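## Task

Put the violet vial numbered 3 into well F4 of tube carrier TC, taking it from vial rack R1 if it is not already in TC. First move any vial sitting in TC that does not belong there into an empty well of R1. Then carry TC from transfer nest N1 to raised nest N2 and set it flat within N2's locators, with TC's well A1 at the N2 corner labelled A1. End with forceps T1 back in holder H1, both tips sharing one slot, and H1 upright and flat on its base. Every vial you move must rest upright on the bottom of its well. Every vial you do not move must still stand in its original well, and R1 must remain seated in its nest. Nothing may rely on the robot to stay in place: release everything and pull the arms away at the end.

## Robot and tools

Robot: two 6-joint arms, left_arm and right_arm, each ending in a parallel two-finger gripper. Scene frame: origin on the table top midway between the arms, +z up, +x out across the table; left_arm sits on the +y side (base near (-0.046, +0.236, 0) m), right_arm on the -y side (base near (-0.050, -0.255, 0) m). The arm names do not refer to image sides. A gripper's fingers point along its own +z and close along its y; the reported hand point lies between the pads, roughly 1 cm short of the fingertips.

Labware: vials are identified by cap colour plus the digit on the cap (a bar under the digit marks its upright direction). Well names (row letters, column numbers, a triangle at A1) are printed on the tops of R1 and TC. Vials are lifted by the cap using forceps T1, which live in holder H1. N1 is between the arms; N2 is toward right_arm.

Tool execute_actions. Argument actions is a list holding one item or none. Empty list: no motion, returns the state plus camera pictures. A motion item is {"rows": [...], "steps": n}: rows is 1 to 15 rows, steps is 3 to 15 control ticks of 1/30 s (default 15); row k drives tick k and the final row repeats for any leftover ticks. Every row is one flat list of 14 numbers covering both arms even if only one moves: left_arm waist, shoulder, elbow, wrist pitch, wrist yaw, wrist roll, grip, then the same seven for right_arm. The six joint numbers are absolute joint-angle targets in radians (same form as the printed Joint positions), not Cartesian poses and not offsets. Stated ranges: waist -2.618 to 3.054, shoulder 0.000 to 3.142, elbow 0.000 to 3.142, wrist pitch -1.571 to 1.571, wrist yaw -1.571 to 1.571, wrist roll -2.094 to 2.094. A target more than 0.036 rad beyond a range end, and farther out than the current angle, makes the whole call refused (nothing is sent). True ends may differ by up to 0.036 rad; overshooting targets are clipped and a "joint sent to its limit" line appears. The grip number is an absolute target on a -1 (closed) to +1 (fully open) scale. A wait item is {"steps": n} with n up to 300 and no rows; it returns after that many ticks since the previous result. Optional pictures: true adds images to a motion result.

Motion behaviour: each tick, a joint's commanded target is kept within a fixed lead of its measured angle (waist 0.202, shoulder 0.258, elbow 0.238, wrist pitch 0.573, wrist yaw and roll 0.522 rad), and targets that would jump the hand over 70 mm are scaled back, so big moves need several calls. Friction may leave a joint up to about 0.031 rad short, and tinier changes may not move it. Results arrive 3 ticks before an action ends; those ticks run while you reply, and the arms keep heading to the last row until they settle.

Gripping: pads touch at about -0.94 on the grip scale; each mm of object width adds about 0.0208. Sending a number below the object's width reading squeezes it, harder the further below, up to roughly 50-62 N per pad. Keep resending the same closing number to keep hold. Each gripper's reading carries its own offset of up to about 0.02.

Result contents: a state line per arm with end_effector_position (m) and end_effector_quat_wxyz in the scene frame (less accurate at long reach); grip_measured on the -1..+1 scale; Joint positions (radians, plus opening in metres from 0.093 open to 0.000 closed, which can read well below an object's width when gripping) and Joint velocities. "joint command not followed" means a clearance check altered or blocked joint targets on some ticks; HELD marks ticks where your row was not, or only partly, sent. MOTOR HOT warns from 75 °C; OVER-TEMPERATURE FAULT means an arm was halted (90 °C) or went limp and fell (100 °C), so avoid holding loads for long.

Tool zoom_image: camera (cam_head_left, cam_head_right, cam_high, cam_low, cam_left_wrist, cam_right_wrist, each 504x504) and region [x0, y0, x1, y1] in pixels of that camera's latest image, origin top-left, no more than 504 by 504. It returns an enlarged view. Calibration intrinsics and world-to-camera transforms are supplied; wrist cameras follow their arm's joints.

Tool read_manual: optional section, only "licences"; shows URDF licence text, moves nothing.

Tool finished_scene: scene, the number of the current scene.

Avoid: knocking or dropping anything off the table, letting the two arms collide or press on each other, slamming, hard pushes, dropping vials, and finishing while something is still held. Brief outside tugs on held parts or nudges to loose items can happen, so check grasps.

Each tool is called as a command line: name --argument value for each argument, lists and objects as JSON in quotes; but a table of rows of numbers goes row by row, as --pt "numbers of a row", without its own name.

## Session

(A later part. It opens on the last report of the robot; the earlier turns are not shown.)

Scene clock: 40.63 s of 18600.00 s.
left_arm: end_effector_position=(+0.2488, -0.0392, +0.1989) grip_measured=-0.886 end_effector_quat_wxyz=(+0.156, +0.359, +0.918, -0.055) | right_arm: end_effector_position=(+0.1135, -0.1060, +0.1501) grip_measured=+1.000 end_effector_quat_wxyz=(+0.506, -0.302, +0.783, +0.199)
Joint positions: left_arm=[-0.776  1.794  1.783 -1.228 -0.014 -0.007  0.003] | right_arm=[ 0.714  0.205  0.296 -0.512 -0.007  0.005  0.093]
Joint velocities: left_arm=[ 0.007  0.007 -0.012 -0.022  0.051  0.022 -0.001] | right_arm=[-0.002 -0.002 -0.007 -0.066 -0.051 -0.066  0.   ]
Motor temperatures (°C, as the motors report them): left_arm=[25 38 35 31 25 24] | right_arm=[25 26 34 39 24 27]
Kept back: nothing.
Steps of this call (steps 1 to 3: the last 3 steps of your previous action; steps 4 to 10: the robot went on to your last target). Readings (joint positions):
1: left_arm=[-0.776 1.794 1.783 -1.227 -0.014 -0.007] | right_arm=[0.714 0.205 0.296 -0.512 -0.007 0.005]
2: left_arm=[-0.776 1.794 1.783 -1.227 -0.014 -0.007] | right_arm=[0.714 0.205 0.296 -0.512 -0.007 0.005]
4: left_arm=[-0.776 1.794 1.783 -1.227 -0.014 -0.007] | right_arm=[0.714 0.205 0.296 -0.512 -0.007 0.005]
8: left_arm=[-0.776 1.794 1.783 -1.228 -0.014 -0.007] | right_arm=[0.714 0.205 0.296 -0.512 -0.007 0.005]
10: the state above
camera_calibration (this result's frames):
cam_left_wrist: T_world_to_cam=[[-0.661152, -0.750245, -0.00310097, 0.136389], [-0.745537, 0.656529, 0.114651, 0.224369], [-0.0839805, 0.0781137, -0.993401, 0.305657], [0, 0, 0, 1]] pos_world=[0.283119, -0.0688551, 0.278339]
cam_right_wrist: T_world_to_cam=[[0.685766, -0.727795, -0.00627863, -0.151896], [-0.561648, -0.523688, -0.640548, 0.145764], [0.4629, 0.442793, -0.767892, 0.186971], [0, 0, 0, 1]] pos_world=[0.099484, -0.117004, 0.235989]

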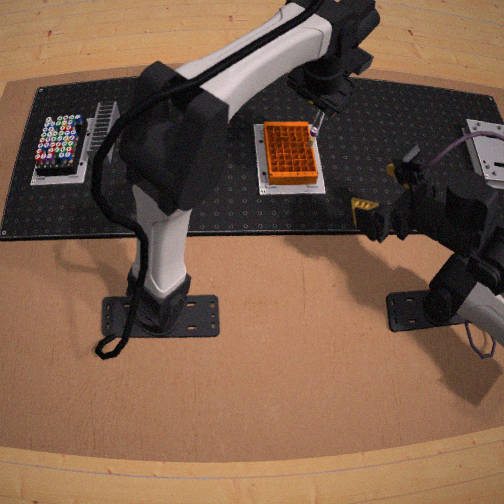

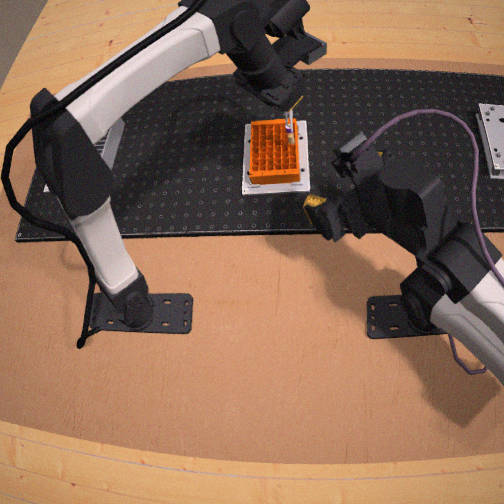

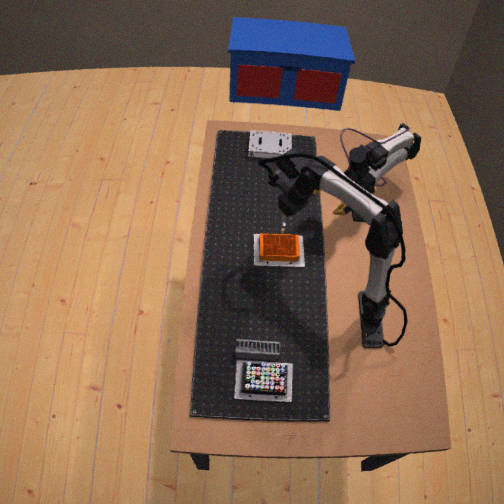

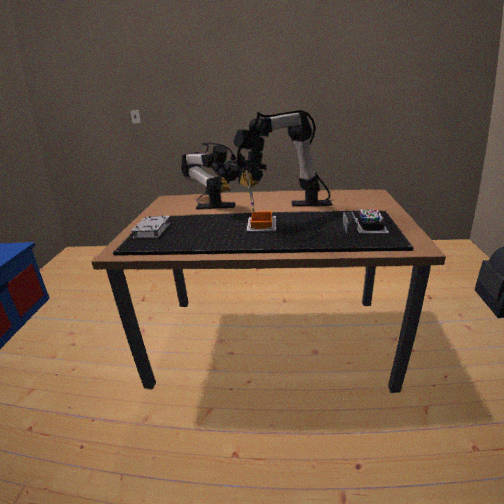

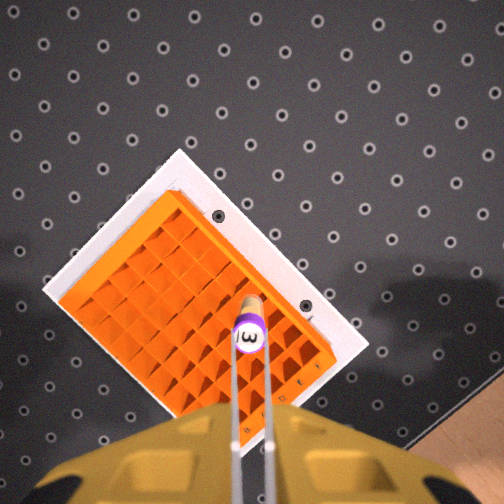

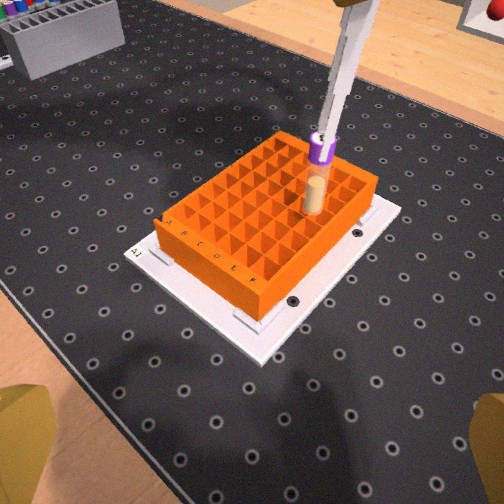

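execute_actions --actions '[{"rows":[[-0.765,1.77,1.765,-1.2,-0.028,-0.01,-0.9,0.72,0.2,0.3,-0.5,0,0,1],[-0.765,1.77,1.757,-1.19,-0.028,-0.01,-0.9,0.72,0.2,0.3,-0.5,0,0,1],[-0.765,1.77,1.749,-1.18,-0.028,-0.01,-0.9,0.72,0.2,0.3,-0.5,0,0,1],[-0.765,1.77,1.741,-1.17,-0.028,-0.01,-0.9,0.72,0.2,0.3,-0.5,0,0,1],[-0.765,1.77,1.733,-1.17,-0.028,-0.01,-0.9,0.72,0.2,0.3,-0.5,0,0,1]]}]'

execute_actions --actions '[{"steps":12}]' --pictures true

zoom_image --camera "cam_left_wrist" --region '[130,180,350,400]'

zoom_image --camera "cam_right_wrist" --region '[220,130,400,310]'

Scene clock: 41.27 s of 18600.00 s.
left_arm: end_effector_position=(+0.2493, -0.0387, +0.1886) grip_measured=-0.886 end_effector_quat_wxyz=(+0.153, +0.359, +0.919, -0.051) | right_arm: end_effector_position=(+0.1135, -0.1060, +0.1501) grip_measured=+1.000 end_effector_quat_wxyz=(+0.506, -0.302, +0.783, +0.199)
Joint positions: left_arm=[-0.776  1.794  1.744 -1.198 -0.018 -0.007  0.003] | right_arm=[ 0.714  0.205  0.296 -0.512 -0.007  0.005  0.093]
Joint velocities: left_arm=[-0.012  0.002  0.002 -0.037 -0.022 -0.022  0.   ] | right_arm=[-0.012  0.007  0.002  0.007  0.037 -0.022  0.   ]
Motor temperatures (°C, as the motors report them): left_arm=[25 38 35 31 25 24] | right_arm=[25 26 34 39 24 27]
Steps of this call (steps 1 to 7: the robot went on to your last target; steps 8 to 19: the first 12 steps of this action). Readings (joint positions):
8: left_arm=[-0.776 1.794 1.783 -1.227 -0.014 -0.007] | right_arm=[0.714 0.205 0.296 -0.512 -0.007 0.005]
9: left_arm=[-0.776 1.794 1.781 -1.225 -0.016 -0.007] | right_arm=[0.714 0.205 0.296 -0.512 -0.007 0.005]
11: left_arm=[-0.776 1.794 1.770 -1.214 -0.017 -0.007] | right_arm=[0.714 0.205 0.296 -0.512 -0.007 0.005]
15: left_arm=[-0.776 1.794 1.745 -1.202 -0.018 -0.007] | right_arm=[0.714 0.205 0.296 -0.512 -0.007 0.005]
19: the state above

Scene clock: 41.67 s of 18600.00 s.
left_arm: end_effector_position=(+0.2502, -0.0394, +0.1890) grip_measured=-0.886 end_effector_quat_wxyz=(+0.155, +0.359, +0.919, -0.052) | right_arm: end_effector_position=(+0.1135, -0.1060, +0.1501) grip_measured=+1.000 end_effector_quat_wxyz=(+0.506, -0.302, +0.783, +0.199)
Joint positions: left_arm=[-0.776  1.794  1.744 -1.193 -0.019 -0.007  0.003] | right_arm=[ 0.714  0.205  0.296 -0.512 -0.007  0.005  0.093]
Joint velocities: left_arm=[ 0.002 -0.002 -0.007  0.051 -0.037  0.007  0.   ] | right_arm=[-0.012  0.007  0.002 -0.022  0.022 -0.037  0.   ]
Motor temperatures (°C, as the motors report them): left_arm=[25 38 35 31 25 24] | right_arm=[25 26 34 39 24 27]
Kept back: nothing.
Steps of this call (steps 1 to 3: the last 3 steps of your previous action; steps 4 to 12: the robot went on to your last target). Readings (joint positions):
1: left_arm=[-0.776 1.794 1.744 -1.196 -0.019 -0.007] | right_arm=[0.714 0.205 0.296 -0.512 -0.007 0.005]
2: left_arm=[-0.776 1.794 1.744 -1.196 -0.019 -0.007] | right_arm=[0.714 0.205 0.296 -0.512 -0.007 0.005]
4: left_arm=[-0.776 1.794 1.744 -1.194 -0.019 -0.007] | right_arm=[0.714 0.205 0.296 -0.512 -0.007 0.005]
8: left_arm=[-0.776 1.794 1.744 -1.193 -0.019 -0.007] | right_arm=[0.714 0.205 0.296 -0.512 -0.007 0.005]
12: the state above
camera_calibration (this result's frames):
cam_left_wrist: T_world_to_cam=[[-0.660039, -0.751194, -0.00755911, 0.137617], [-0.746531, 0.654751, 0.118289, 0.22617], [-0.0839084, 0.0837183, -0.99295, 0.296086], [0, 0, 0, 1]] pos_world=[0.28452, -0.0694956, 0.268286]
cam_right_wrist: T_world_to_cam=[[0.685766, -0.727795, -0.00627863, -0.151896], [-0.561648, -0.523688, -0.640548, 0.145764], [0.4629, 0.442793, -0.767892, 0.186971], [0, 0, 0, 1]] pos_world=[0.099484, -0.117004, 0.235989]

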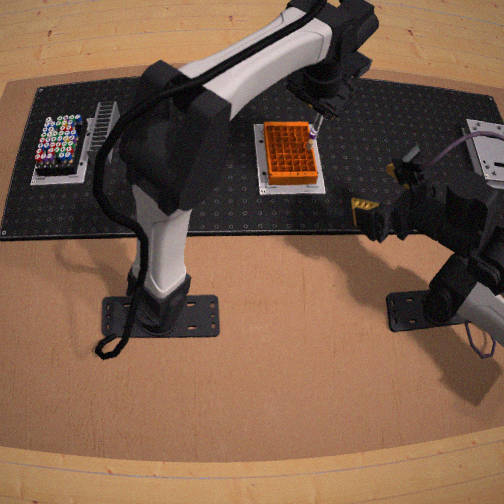

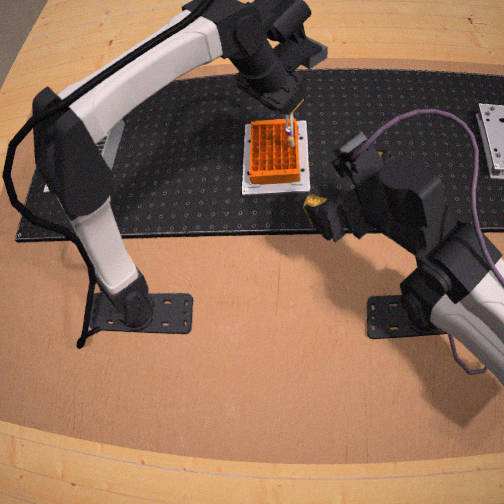

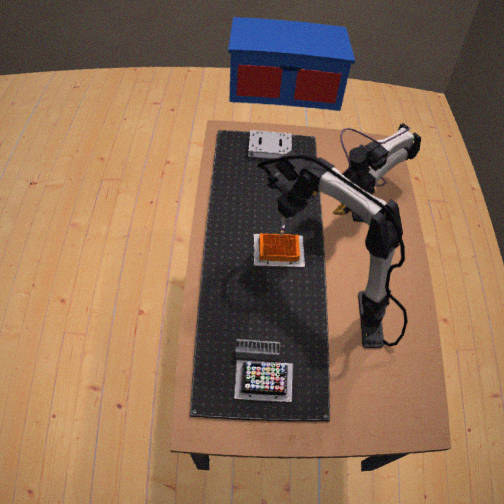

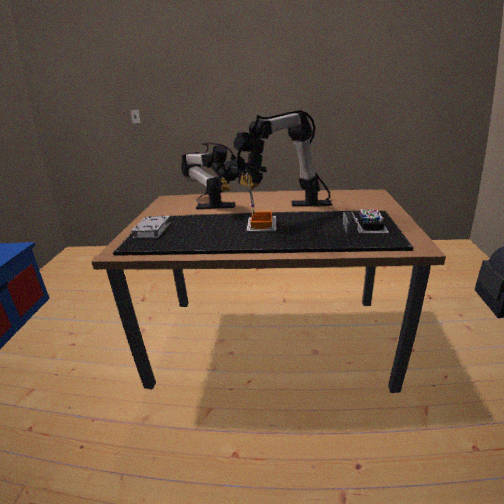

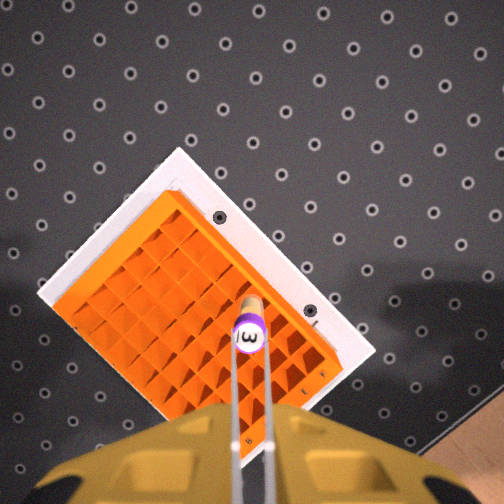

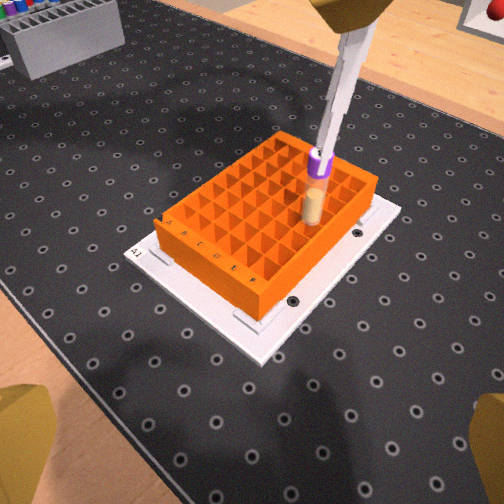

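Region (130, 180, 350, 400) of cam_left_wrist's 504x504 image, scaled by 2.291, with more detail than that image has.

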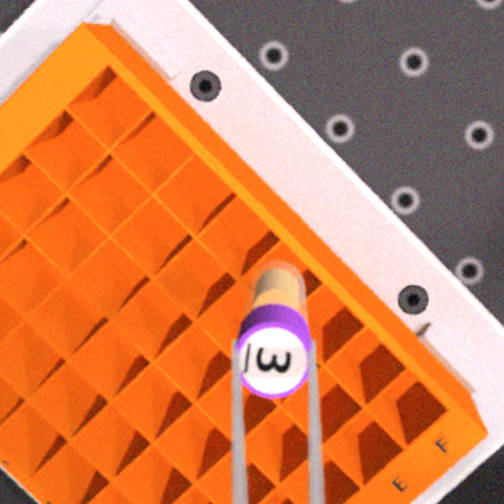

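Region (220, 130, 400, 310) of cam_right_wrist's 504x504 image, scaled by 2.800, with more detail than that image has.

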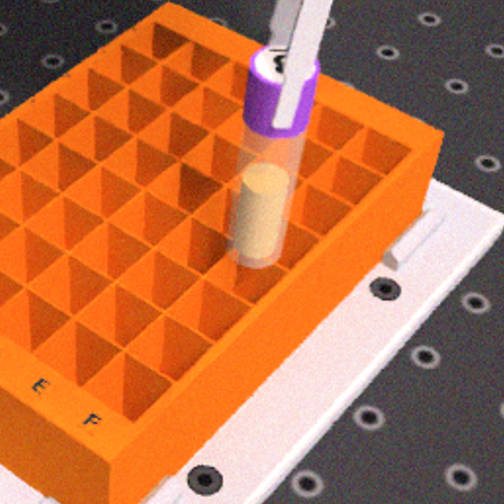

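execute_actions --actions '[{"rows":[[-0.765,1.77,1.729,-1.16,-0.028,-0.01,-0.9,0.72,0.2,0.3,-0.5,0,0,1],[-0.765,1.77,1.725,-1.156,-0.028,-0.01,-0.9,0.72,0.2,0.3,-0.5,0,0,1],[-0.765,1.77,1.721,-1.152,-0.028,-0.01,-0.9,0.72,0.2,0.3,-0.5,0,0,1],[-0.765,1.77,1.717,-1.148,-0.028,-0.01,-0.9,0.72,0.2,0.3,-0.5,0,0,1],[-0.765,1.77,1.713,-1.144,-0.028,-0.01,-0.9,0.72,0.2,0.3,-0.5,0,0,1],[-0.765,1.77,1.709,-1.14,-0.028,-0.01,-0.9,0.72,0.2,0.3,-0.5,0,0,1],[-0.765,1.77,1.705,-1.136,-0.028,-0.01,-0.9,0.72,0.2,0.3,-0.5,0,0,1],[-0.765,1.77,1.701,-1.132,-0.028,-0.01,-0.9,0.72,0.2,0.3,-0.5,0,0,1],[-0.765,1.77,1.697,-1.128,-0.028,-0.01,-0.9,0.72,0.2,0.3,-0.5,0,0,1],[-0.765,1.77,1.693,-1.124,-0.028,-0.01,-0.9,0.72,0.2,0.3,-0.5,0,0,1],[-0.765,1.77,1.689,-1.12,-0.028,-0.01,-0.9,0.72,0.2,0.3,-0.5,0,0,1],[-0.765,1.77,1.685,-1.117,-0.028,-0.01,-0.9,0.72,0.2,0.3,-0.5,0,0,1],[-0.765,1.77,1.681,-1.115,-0.028,-0.01,-0.9,0.72,0.2,0.3,-0.5,0,0,1],[-0.765,1.77,1.677,-1.115,-0.028,-0.01,-0.9,0.72,0.2,0.3,-0.5,0,0,1],[-0.765,1.77,1.673,-1.115,-0.028,-0.01,-0.9,0.72,0.2,0.3,-0.5,0,0,1]]}]'

execute_actions --actions '[{"steps":12}]' --pictures true

zoom_image --camera "cam_right_wrist" --region '[220,130,400,310]'

Scene clock: 42.33 s of 18600.00 s.
left_arm: end_effector_position=(+0.2521, -0.0411, +0.1813) grip_measured=-0.886 end_effector_quat_wxyz=(+0.158, +0.359, +0.918, -0.053) | right_arm: end_effector_position=(+0.1135, -0.1060, +0.1501) grip_measured=+1.000 end_effector_quat_wxyz=(+0.506, -0.302, +0.783, +0.199)
Joint positions: left_arm=[-0.776  1.793  1.71  -1.153 -0.019 -0.007  0.003] | right_arm=[ 0.714  0.205  0.296 -0.512 -0.007  0.005  0.093]
Joint velocities: left_arm=[ 0.002 -0.056 -0.046  0.227 -0.022  0.022 -0.001] | right_arm=[-0.012  0.002  0.002  0.037  0.007 -0.007  0.   ]
Motor temperatures (°C, as the motors report them): left_arm=[25 38 35 31 25 24] | right_arm=[25 26 34 40 24 27]
Steps of this call (steps 1 to 8: the robot went on to your last target; steps 9 to 20: the first 12 steps of this action). Readings (joint positions):
9: left_arm=[-0.776 1.794 1.744 -1.192 -0.019 -0.007] | right_arm=[0.714 0.205 0.296 -0.512 -0.007 0.005]
10: left_arm=[-0.776 1.794 1.744 -1.190 -0.019 -0.007] | right_arm=[0.714 0.205 0.296 -0.512 -0.007 0.005]
12: left_arm=[-0.776 1.794 1.740 -1.182 -0.019 -0.007] | right_arm=[0.714 0.205 0.296 -0.512 -0.007 0.005]
16: left_arm=[-0.776 1.794 1.722 -1.169 -0.019 -0.007] | right_arm=[0.714 0.205 0.296 -0.512 -0.007 0.005]
20: the state above

Scene clock: 42.73 s of 18600.00 s.
left_arm: end_effector_position=(+0.2528, -0.0417, +0.1812) grip_measured=-0.886 end_effector_quat_wxyz=(+0.163, +0.358, +0.917, -0.055) | right_arm: end_effector_position=(+0.1135, -0.1060, +0.1501) grip_measured=+1.000 end_effector_quat_wxyz=(+0.506, -0.302, +0.783, +0.199)
Joint positions: left_arm=[-0.776  1.785  1.696 -1.135 -0.019 -0.007  0.003] | right_arm=[ 0.714  0.205  0.296 -0.512 -0.007  0.005  0.093]
Joint velocities: left_arm=[-0.007  0.007 -0.012 -0.051  0.022  0.066 -0.001] | right_arm=[-0.012 -0.002  0.017  0.007 -0.037 -0.066  0.   ]
Motor temperatures (°C, as the motors report them): left_arm=[25 38 35 31 25 24] | right_arm=[25 26 34 40 24 27]
Kept back: nothing.
Steps of this call (steps 1 to 3: the last 3 steps of your previous action; steps 4 to 12: the robot went on to your last target). Readings (joint positions):
1: left_arm=[-0.776 1.792 1.707 -1.148 -0.019 -0.007] | right_arm=[0.714 0.205 0.296 -0.512 -0.007 0.005]
2: left_arm=[-0.776 1.791 1.704 -1.145 -0.019 -0.007] | right_arm=[0.714 0.205 0.296 -0.512 -0.007 0.005]
4: left_arm=[-0.776 1.787 1.699 -1.140 -0.019 -0.007] | right_arm=[0.714 0.205 0.296 -0.512 -0.007 0.005]
8: left_arm=[-0.776 1.785 1.696 -1.136 -0.019 -0.007] | right_arm=[0.714 0.205 0.296 -0.512 -0.007 0.005]
12: the state above
camera_calibration (this result's frames):
cam_left_wrist: T_world_to_cam=[[-0.659843, -0.751368, -0.00728134, 0.137394], [-0.748096, 0.656, 0.100086, 0.234318], [-0.0704252, 0.0714885, -0.994952, 0.285226], [0, 0, 0, 1]] pos_world=[0.286038, -0.0708691, 0.261335]
cam_right_wrist: T_world_to_cam=[[0.685766, -0.727795, -0.00627863, -0.151896], [-0.561648, -0.523688, -0.640548, 0.145764], [0.4629, 0.442793, -0.767892, 0.186971], [0, 0, 0, 1]] pos_world=[0.099484, -0.117004, 0.235989]

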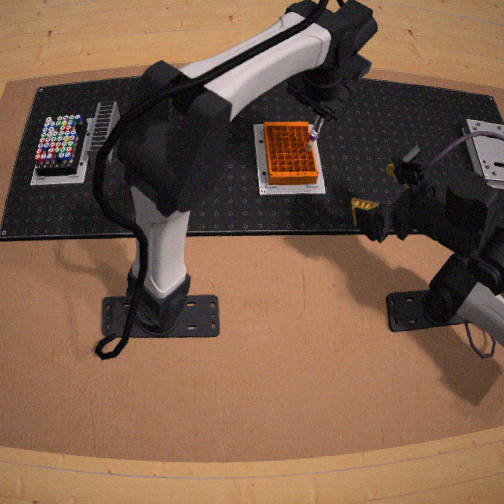

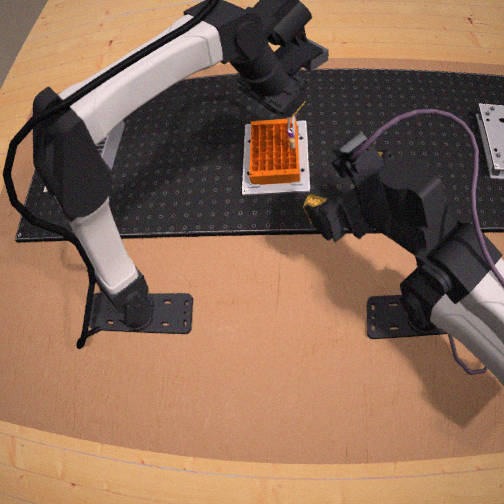

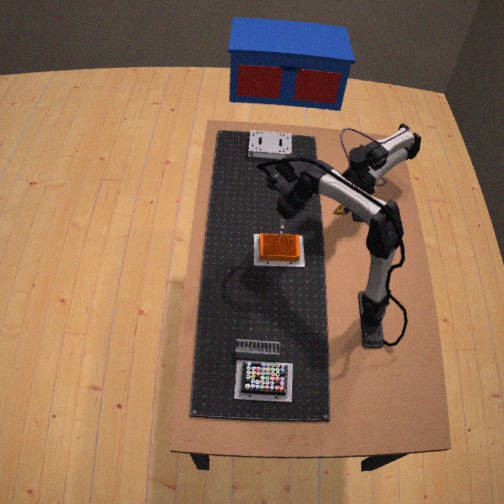

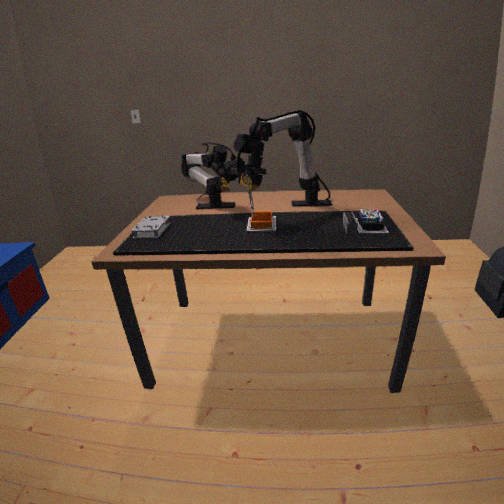

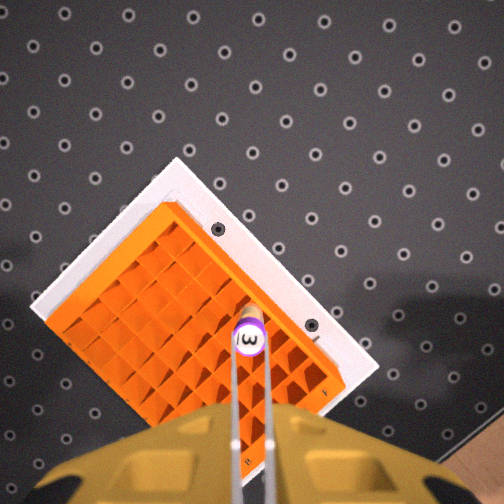

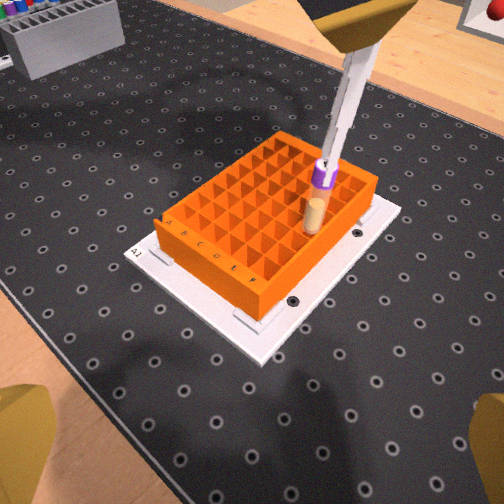

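Region (220, 130, 400, 310) of cam_right_wrist's 504x504 image, scaled by 2.800, with more detail than that image has.

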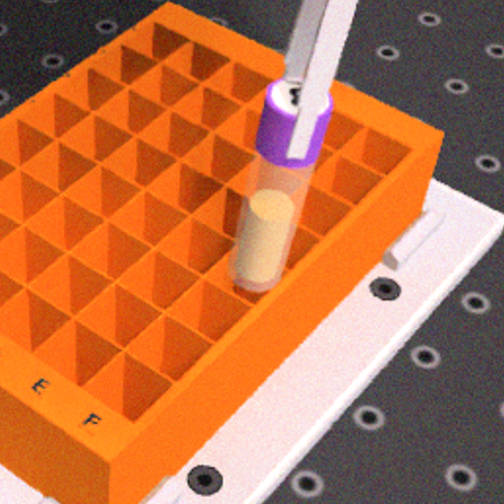

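execute_actions --actions '[{"rows":[[-0.765,1.785,1.69,-1.15,-0.028,-0.01,-0.9,0.72,0.2,0.3,-0.5,0,0,1],[-0.765,1.785,1.69,-1.16,-0.028,-0.01,-0.9,0.72,0.2,0.3,-0.5,0,0,1],[-0.765,1.785,1.69,-1.17,-0.028,-0.01,-0.9,0.72,0.2,0.3,-0.5,0,0,1]]}]'

execute_actions --actions '[{"steps":8}]' --pictures true

zoom_image --camera "cam_right_wrist" --region '[220,130,400,310]'

zoom_image --camera "cam_left_wrist" --region '[130,180,350,400]'

Scene clock: 43.33 s of 18600.00 s.
left_arm: end_effector_position=(+0.2515, -0.0406, +0.1806) grip_measured=-0.886 end_effector_quat_wxyz=(+0.160, +0.359, +0.918, -0.054) | right_arm: end_effector_position=(+0.1135, -0.1060, +0.1501) grip_measured=+1.000 end_effector_quat_wxyz=(+0.506, -0.302, +0.783, +0.199)
Joint positions: left_arm=[-0.776  1.785  1.696 -1.143 -0.019 -0.007  0.003] | right_arm=[ 0.714  0.205  0.296 -0.512 -0.007  0.005  0.093]
Joint velocities: left_arm=[ 0.007 -0.012 -0.002  0.051  0.007 -0.037  0.   ] | right_arm=[ 0.002  0.012  0.002 -0.007  0.037  0.051  0.   ]
Motor temperatures (°C, as the motors report them): left_arm=[25 38 35 31 25 24] | right_arm=[25 26 34 40 24 27]
Steps of this call (steps 1 to 6: the robot went on to your last target; steps 7 to 18: the first 12 steps of this action). Readings (joint positions):
7: left_arm=[-0.776 1.785 1.696 -1.135 -0.019 -0.007] | right_arm=[0.714 0.205 0.296 -0.512 -0.007 0.005]
8: left_arm=[-0.776 1.785 1.696 -1.136 -0.019 -0.007] | right_arm=[0.714 0.205 0.296 -0.512 -0.007 0.005]
10: left_arm=[-0.776 1.785 1.696 -1.140 -0.019 -0.007] | right_arm=[0.714 0.205 0.296 -0.512 -0.007 0.005]
14: left_arm=[-0.776 1.785 1.696 -1.143 -0.019 -0.007] | right_arm=[0.714 0.205 0.296 -0.512 -0.007 0.005]
18: the state above

Scene clock: 43.60 s of 18600.00 s.
left_arm: end_effector_position=(+0.2515, -0.0406, +0.1806) grip_measured=-0.886 end_effector_quat_wxyz=(+0.160, +0.359, +0.918, -0.054) | right_arm: end_effector_position=(+0.1135, -0.1060, +0.1501) grip_measured=+1.000 end_effector_quat_wxyz=(+0.506, -0.302, +0.783, +0.199)
Joint positions: left_arm=[-0.776  1.785  1.696 -1.143 -0.019 -0.007  0.003] | right_arm=[ 0.714  0.205  0.296 -0.512 -0.007  0.005  0.093]
Joint velocities: left_arm=[ 0.002 -0.002 -0.002 -0.051  0.007  0.022 -0.   ] | right_arm=[-0.012 -0.007 -0.007 -0.066 -0.022  0.037  0.   ]
Motor temperatures (°C, as the motors report them): left_arm=[25 38 35 31 25 24] | right_arm=[25 26 34 40 24 27]
Kept back: nothing.
Steps of this call (steps 1 to 3: the last 3 steps of your previous action; steps 4 to 8: the robot went on to your last target). Readings (joint positions):
1: left_arm=[-0.776 1.785 1.696 -1.143 -0.019 -0.007] | right_arm=[0.714 0.205 0.296 -0.512 -0.007 0.005]
2: left_arm=[-0.776 1.785 1.696 -1.143 -0.019 -0.007] | right_arm=[0.714 0.205 0.296 -0.512 -0.007 0.005]
4: left_arm=[-0.776 1.785 1.696 -1.143 -0.019 -0.007] | right_arm=[0.714 0.205 0.296 -0.512 -0.007 0.005]
8: the state above
camera_calibration (this result's frames):
cam_left_wrist: T_world_to_cam=[[-0.659884, -0.751329, -0.00754778, 0.137511], [-0.747519, 0.655456, 0.10767, 0.231111], [-0.0759483, 0.0766918, -0.994158, 0.285891], [0, 0, 0, 1]] pos_world=[0.285214, -0.0700928, 0.260375]
cam_right_wrist: T_world_to_cam=[[0.685766, -0.727795, -0.00627863, -0.151896], [-0.561648, -0.523688, -0.640548, 0.145764], [0.4629, 0.442793, -0.767892, 0.186971], [0, 0, 0, 1]] pos_world=[0.099484, -0.117004, 0.235989]

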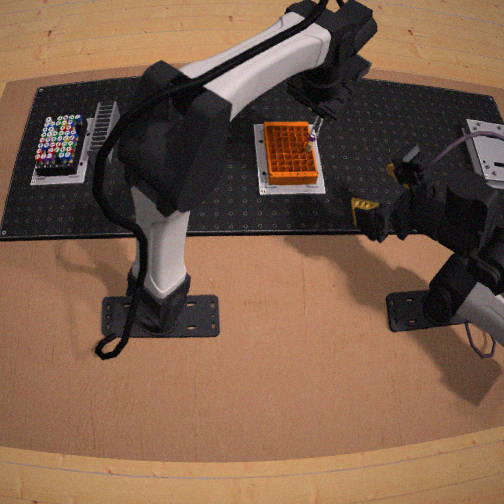

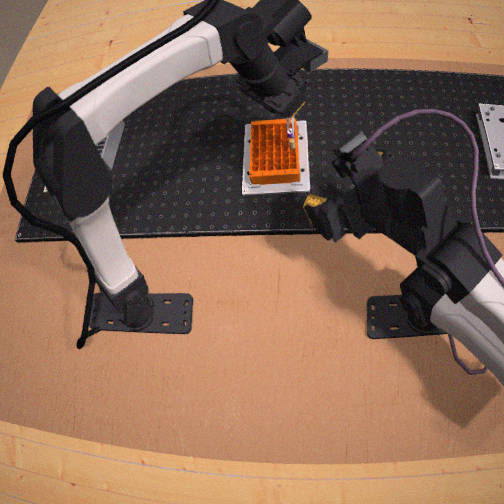

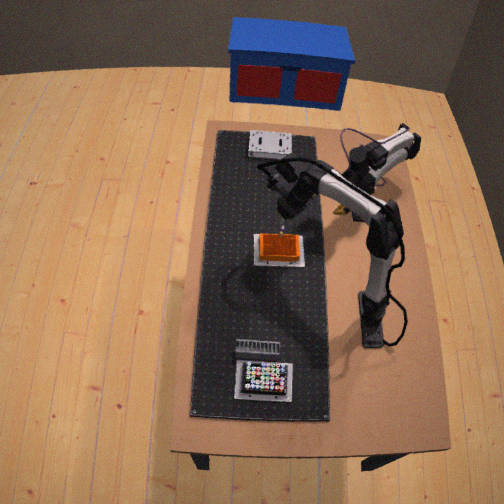

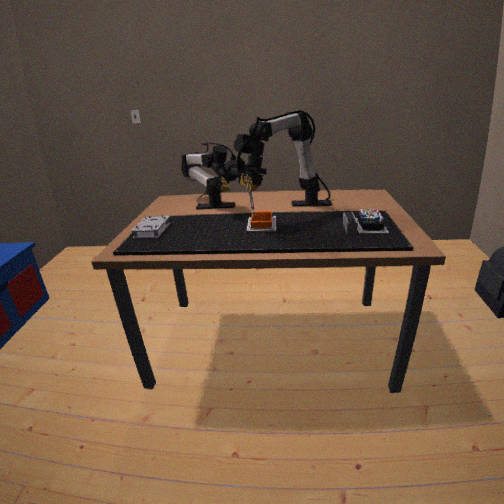

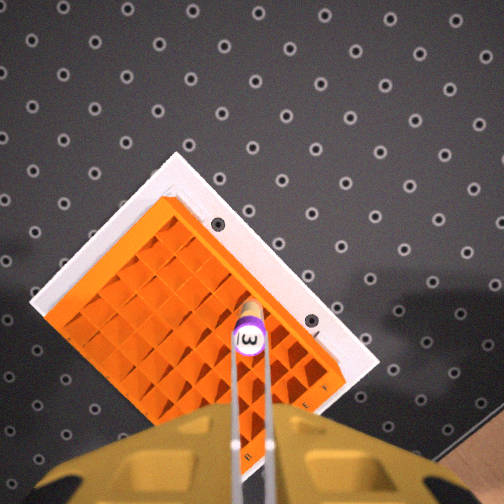

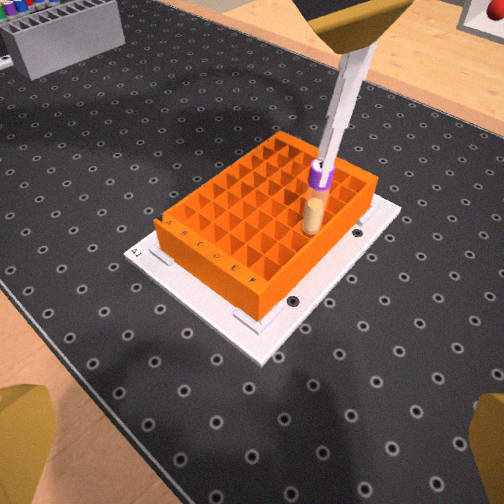

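Region (220, 130, 400, 310) of cam_right_wrist's 504x504 image, scaled by 2.800, with more detail than that image has.

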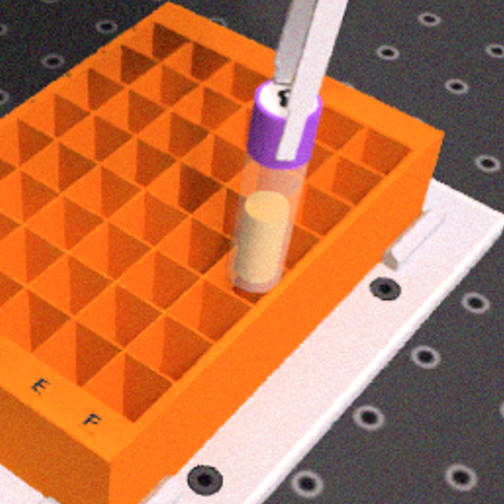

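Region (130, 180, 350, 400) of cam_left_wrist's 504x504 image, scaled by 2.291, with more detail than that image has.

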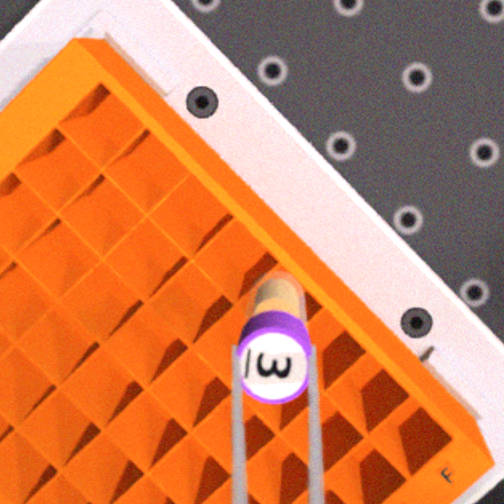

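execute_actions --actions '[{"rows":[[-0.765,1.75,1.69,-1.162,-0.03,-0.01,-0.9,0.72,0.2,0.3,-0.5,0,0,1]]}]'

execute_actions --actions '[{"steps":8}]' --pictures true

zoom_image --camera "cam_right_wrist" --region '[220,130,400,310]'

zoom_image --camera "cam_left_wrist" --region '[130,180,350,400]'

Scene clock: 44.13 s of 18600.00 s.
left_arm: end_effector_position=(+0.2501, -0.0388, +0.1837) grip_measured=-0.886 end_effector_quat_wxyz=(+0.161, +0.359, +0.918, -0.054) | right_arm: end_effector_position=(+0.1135, -0.1060, +0.1501) grip_measured=+1.000 end_effector_quat_wxyz=(+0.506, -0.302, +0.783, +0.199)
Joint positions: left_arm=[-0.776  1.776  1.696 -1.149 -0.021 -0.007  0.003] | right_arm=[ 0.714  0.205  0.296 -0.512 -0.007  0.005  0.093]
Joint velocities: left_arm=[ 0.012  0.002 -0.007 -0.007 -0.037  0.037 -0.   ] | right_arm=[-0.007  0.002 -0.002  0.007  0.037 -0.007  0.   ]
Motor temperatures (°C, as the motors report them): left_arm=[25 38 35 31 25 24] | right_arm=[25 26 34 40 24 27]
Steps of this call (steps 1 to 4: the robot went on to your last target; steps 5 to 16: the first 12 steps of this action). Readings (joint positions):
5: left_arm=[-0.776 1.783 1.696 -1.143 -0.019 -0.007] | right_arm=[0.714 0.205 0.296 -0.512 -0.007 0.005]
6: left_arm=[-0.776 1.781 1.696 -1.144 -0.019 -0.007] | right_arm=[0.714 0.205 0.296 -0.512 -0.007 0.005]
8: left_arm=[-0.776 1.777 1.696 -1.146 -0.020 -0.007] | right_arm=[0.714 0.205 0.296 -0.512 -0.007 0.005]
12: left_arm=[-0.776 1.776 1.696 -1.148 -0.020 -0.007] | right_arm=[0.714 0.205 0.296 -0.512 -0.007 0.005]
16: the state above

Scene clock: 44.40 s of 18600.00 s.
left_arm: end_effector_position=(+0.2500, -0.0388, +0.1837) grip_measured=-0.886 end_effector_quat_wxyz=(+0.161, +0.359, +0.918, -0.054) | right_arm: end_effector_position=(+0.1135, -0.1060, +0.1501) grip_measured=+1.000 end_effector_quat_wxyz=(+0.506, -0.302, +0.783, +0.199)
Joint positions: left_arm=[-0.776  1.776  1.696 -1.15  -0.021 -0.007  0.003] | right_arm=[ 0.714  0.205  0.296 -0.512 -0.007  0.005  0.093]
Joint velocities: left_arm=[ 0.002 -0.012 -0.007  0.037 -0.051 -0.037  0.   ] | right_arm=[-0.012 -0.017 -0.007 -0.037  0.081  0.037  0.   ]
Motor temperatures (°C, as the motors report them): left_arm=[25 38 35 31 25 24] | right_arm=[25 26 34 40 24 27]
Kept back: nothing.
Steps of this call (steps 1 to 3: the last 3 steps of your previous action; steps 4 to 8: the robot went on to your last target). Readings (joint positions):
1: left_arm=[-0.776 1.776 1.696 -1.149 -0.021 -0.007] | right_arm=[0.714 0.205 0.296 -0.512 -0.007 0.005]
2: left_arm=[-0.776 1.776 1.696 -1.149 -0.021 -0.007] | right_arm=[0.714 0.205 0.296 -0.512 -0.007 0.005]
4: left_arm=[-0.776 1.776 1.696 -1.150 -0.021 -0.007] | right_arm=[0.714 0.205 0.296 -0.512 -0.007 0.005]
8: the state above
camera_calibration (this result's frames):
cam_left_wrist: T_world_to_cam=[[-0.659481, -0.751669, -0.00890512, 0.138007], [-0.748134, 0.655132, 0.105344, 0.229058], [-0.0733497, 0.0761345, -0.994396, 0.288085], [0, 0, 0, 1]] pos_world=[0.28351, -0.0682609, 0.26357]
cam_right_wrist: T_world_to_cam=[[0.685766, -0.727795, -0.00627863, -0.151896], [-0.561648, -0.523688, -0.640548, 0.145764], [0.4629, 0.442793, -0.767892, 0.186971], [0, 0, 0, 1]] pos_world=[0.099484, -0.117004, 0.235989]

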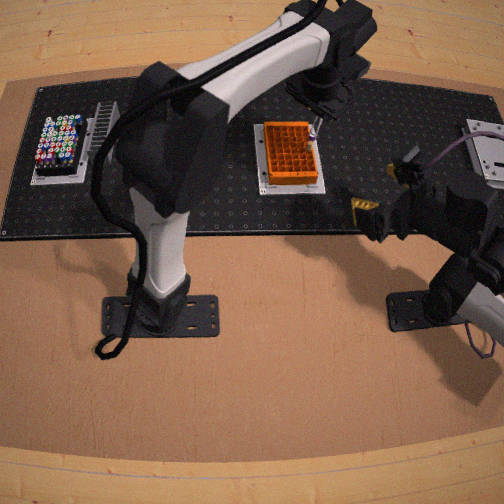

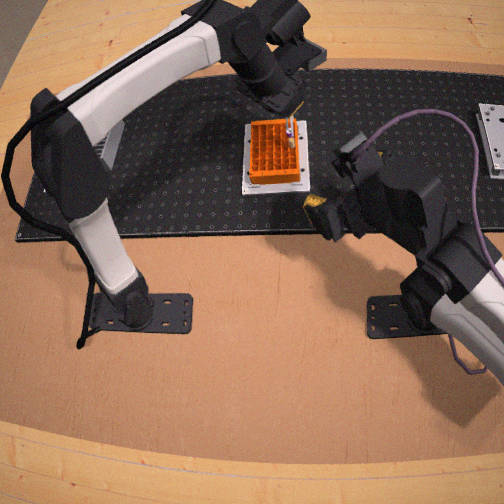

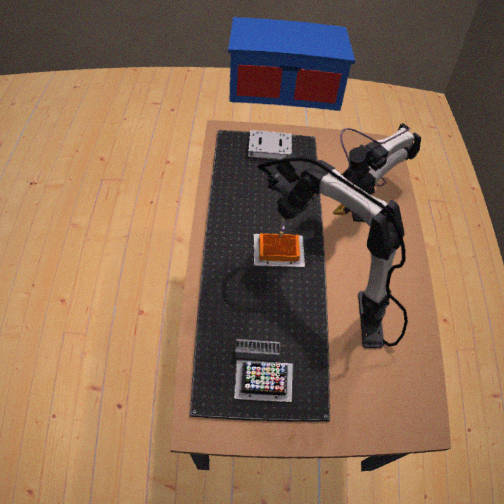

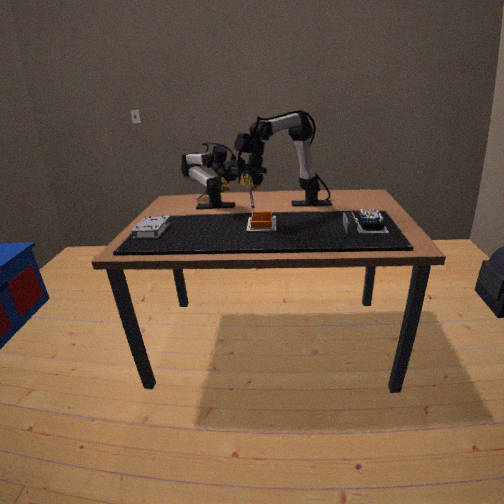

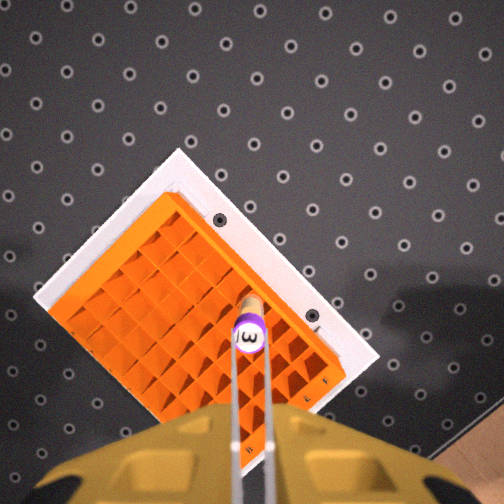

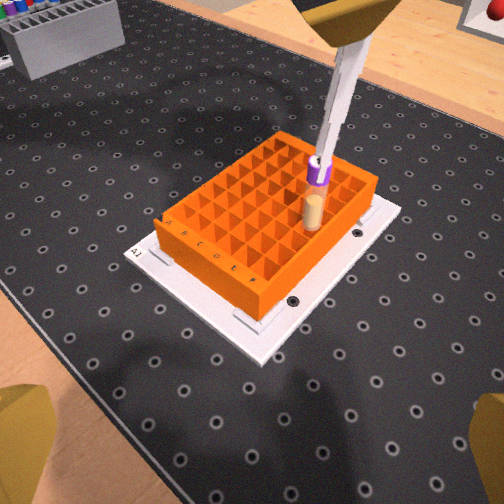

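Region (220, 130, 400, 310) of cam_right_wrist's 504x504 image, scaled by 2.800, with more detail than that image has.

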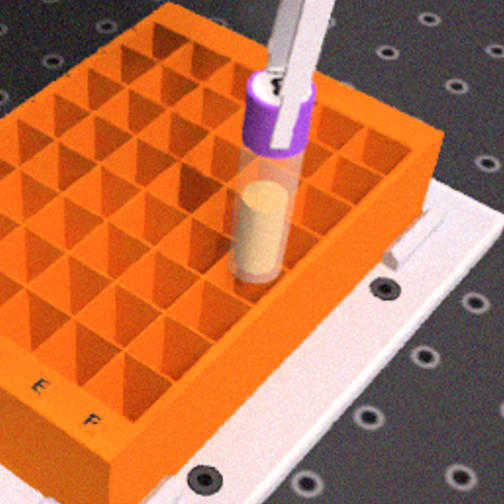

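Region (130, 180, 350, 400) of cam_left_wrist's 504x504 image, scaled by 2.291, with more detail than that image has.

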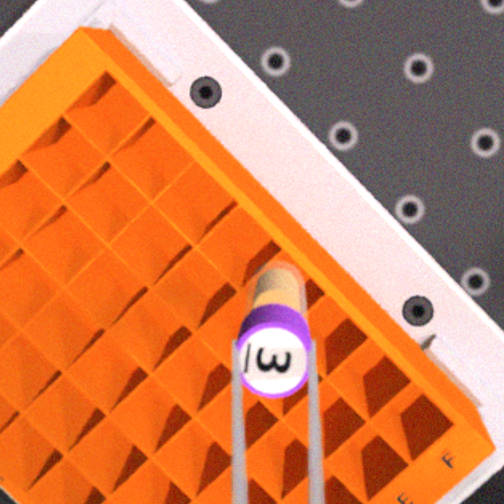

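execute_actions --actions '[{"rows":[[-0.765,1.79,1.69,-1.167,-0.03,-0.01,-0.9,0.72,0.2,0.3,-0.5,0,0,1]],"steps":12}]'

execute_actions --actions '[{"rows":[[-0.765,1.806,1.69,-1.167,-0.03,-0.01,-0.9,0.72,0.2,0.3,-0.5,0,0,1],[-0.765,1.81,1.69,-1.167,-0.03,-0.01,-0.9,0.72,0.2,0.3,-0.5,0,0,1],[-0.765,1.814,1.69,-1.167,-0.03,-0.01,-0.9,0.72,0.2,0.3,-0.5,0,0,1],[-0.765,1.818,1.69,-1.167,-0.03,-0.01,-0.9,0.72,0.2,0.3,-0.5,0,0,1],[-0.765,1.822,1.69,-1.167,-0.03,-0.01,-0.9,0.72,0.2,0.3,-0.5,0,0,1]]}]' --pictures true

zoom_image --camera "cam_right_wrist" --region '[220,130,400,310]'

Scene clock: 44.87 s of 18600.00 s.
left_arm: end_effector_position=(+0.2493, -0.0381, +0.1834) grip_measured=-0.886 end_effector_quat_wxyz=(+0.159, +0.359, +0.918, -0.053) | right_arm: end_effector_position=(+0.1135, -0.1060, +0.1501) grip_measured=+1.000 end_effector_quat_wxyz=(+0.506, -0.302, +0.783, +0.199)
Joint positions: left_arm=[-0.776  1.776  1.696 -1.154 -0.021 -0.007  0.003] | right_arm=[ 0.714  0.205  0.296 -0.512 -0.007  0.005  0.093]
Joint velocities: left_arm=[ 0.012 -0.007  0.007 -0.022 -0.037 -0.007  0.   ] | right_arm=[-0.017  0.002  0.002 -0.007  0.007  0.037  0.   ]
Motor temperatures (°C, as the motors report them): left_arm=[25 38 35 31 25 24] | right_arm=[25 26 34 40 24 27]
Steps of this call (steps 1 to 5: the robot went on to your last target; steps 6 to 14: the first 9 steps of this action). Readings (joint positions):
6: left_arm=[-0.776 1.776 1.696 -1.150 -0.021 -0.007] | right_arm=[0.714 0.205 0.296 -0.512 -0.007 0.005]
7: left_arm=[-0.776 1.776 1.696 -1.151 -0.021 -0.007] | right_arm=[0.714 0.205 0.296 -0.512 -0.007 0.005]
9: left_arm=[-0.776 1.776 1.696 -1.152 -0.021 -0.007] | right_arm=[0.714 0.205 0.296 -0.512 -0.007 0.005]
13: left_arm=[-0.776 1.776 1.696 -1.154 -0.021 -0.007] | right_arm=[0.714 0.205 0.296 -0.512 -0.007 0.005]
14: the state above

Scene clock: 45.37 s of 18600.00 s.
left_arm: end_effector_position=(+0.2507, -0.0394, +0.1695) grip_measured=-0.886 end_effector_quat_wxyz=(+0.142, +0.360, +0.921, -0.046) | right_arm: end_effector_position=(+0.1135, -0.1060, +0.1501) grip_measured=+1.000 end_effector_quat_wxyz=(+0.506, -0.302, +0.783, +0.199)
Joint positions: left_arm=[-0.776  1.812  1.696 -1.156 -0.021 -0.007  0.003] | right_arm=[ 0.714  0.205  0.296 -0.512 -0.007  0.005  0.093]
Joint velocities: left_arm=[-0.002  0.007 -0.007 -0.007  0.022 -0.022 -0.001] | right_arm=[ 0.002  0.002 -0.012 -0.066  0.007 -0.066  0.   ]
Motor temperatures (°C, as the motors report them): left_arm=[25 38 35 31 25 24] | right_arm=[25 26 34 40 24 27]
Steps of this call (steps 1 to 3: the last 3 steps of your previous action; steps 4 to 15: the first 12 steps of this action). Readings (joint positions):
4: left_arm=[-0.776 1.777 1.696 -1.155 -0.021 -0.007] | right_arm=[0.714 0.205 0.296 -0.512 -0.007 0.005]
5: left_arm=[-0.776 1.779 1.696 -1.155 -0.021 -0.007] | right_arm=[0.714 0.205 0.296 -0.512 -0.007 0.005]
7: left_arm=[-0.776 1.787 1.696 -1.155 -0.021 -0.007] | right_arm=[0.714 0.205 0.296 -0.512 -0.007 0.005]
11: left_arm=[-0.776 1.807 1.696 -1.156 -0.021 -0.007] | right_arm=[0.714 0.205 0.296 -0.512 -0.007 0.005]
15: the state above
camera_calibration (this result's frames):
cam_left_wrist: T_world_to_cam=[[-0.659685, -0.751465, -0.0107341, 0.13828], [-0.744432, 0.651417, 0.14655, 0.223439], [-0.103135, 0.104668, -0.989145, 0.281752], [0, 0, 0, 1]] pos_world=[0.286614, -0.0711294, 0.247433]
cam_right_wrist: T_world_to_cam=[[0.685766, -0.727795, -0.00627863, -0.151896], [-0.561648, -0.523688, -0.640548, 0.145764], [0.4629, 0.442793, -0.767892, 0.186971], [0, 0, 0, 1]] pos_world=[0.099484, -0.117004, 0.235989]

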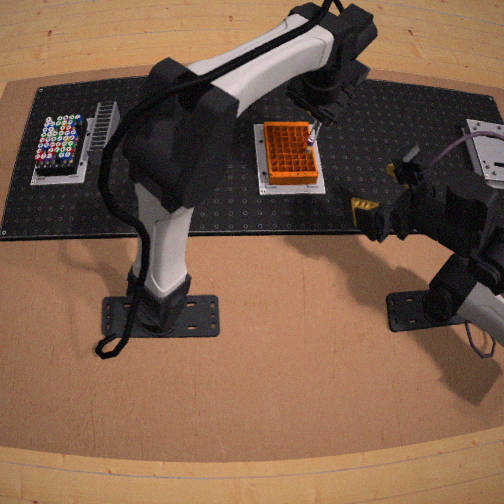

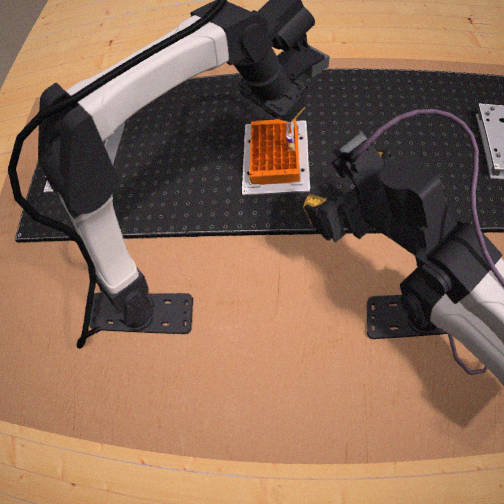

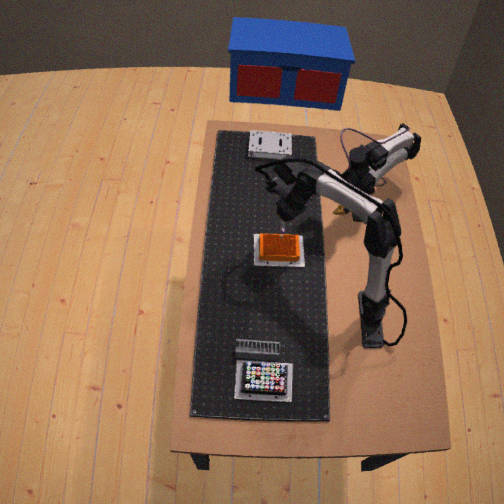

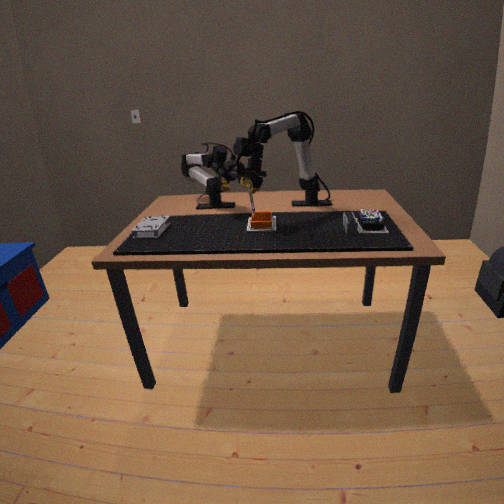

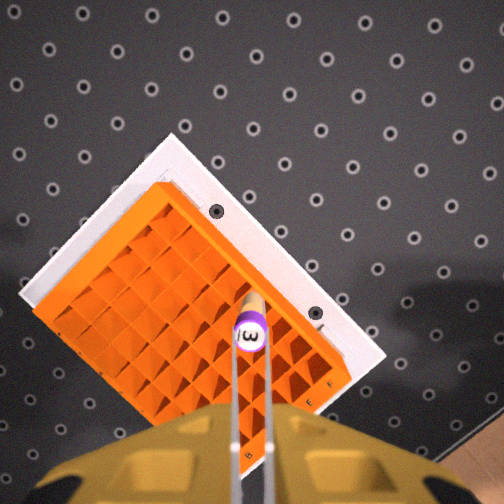

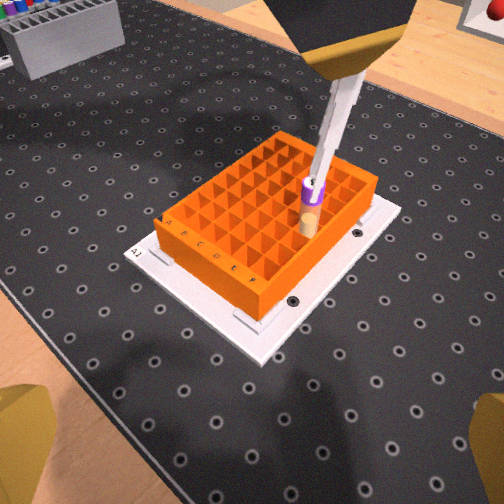

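Region (220, 130, 400, 310) of cam_right_wrist's 504x504 image, scaled by 2.800, with more detail than that image has.

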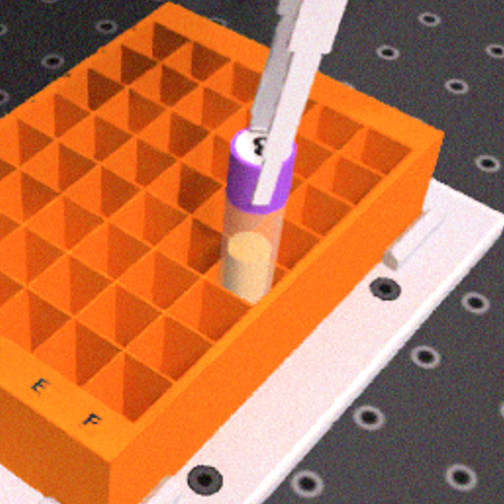

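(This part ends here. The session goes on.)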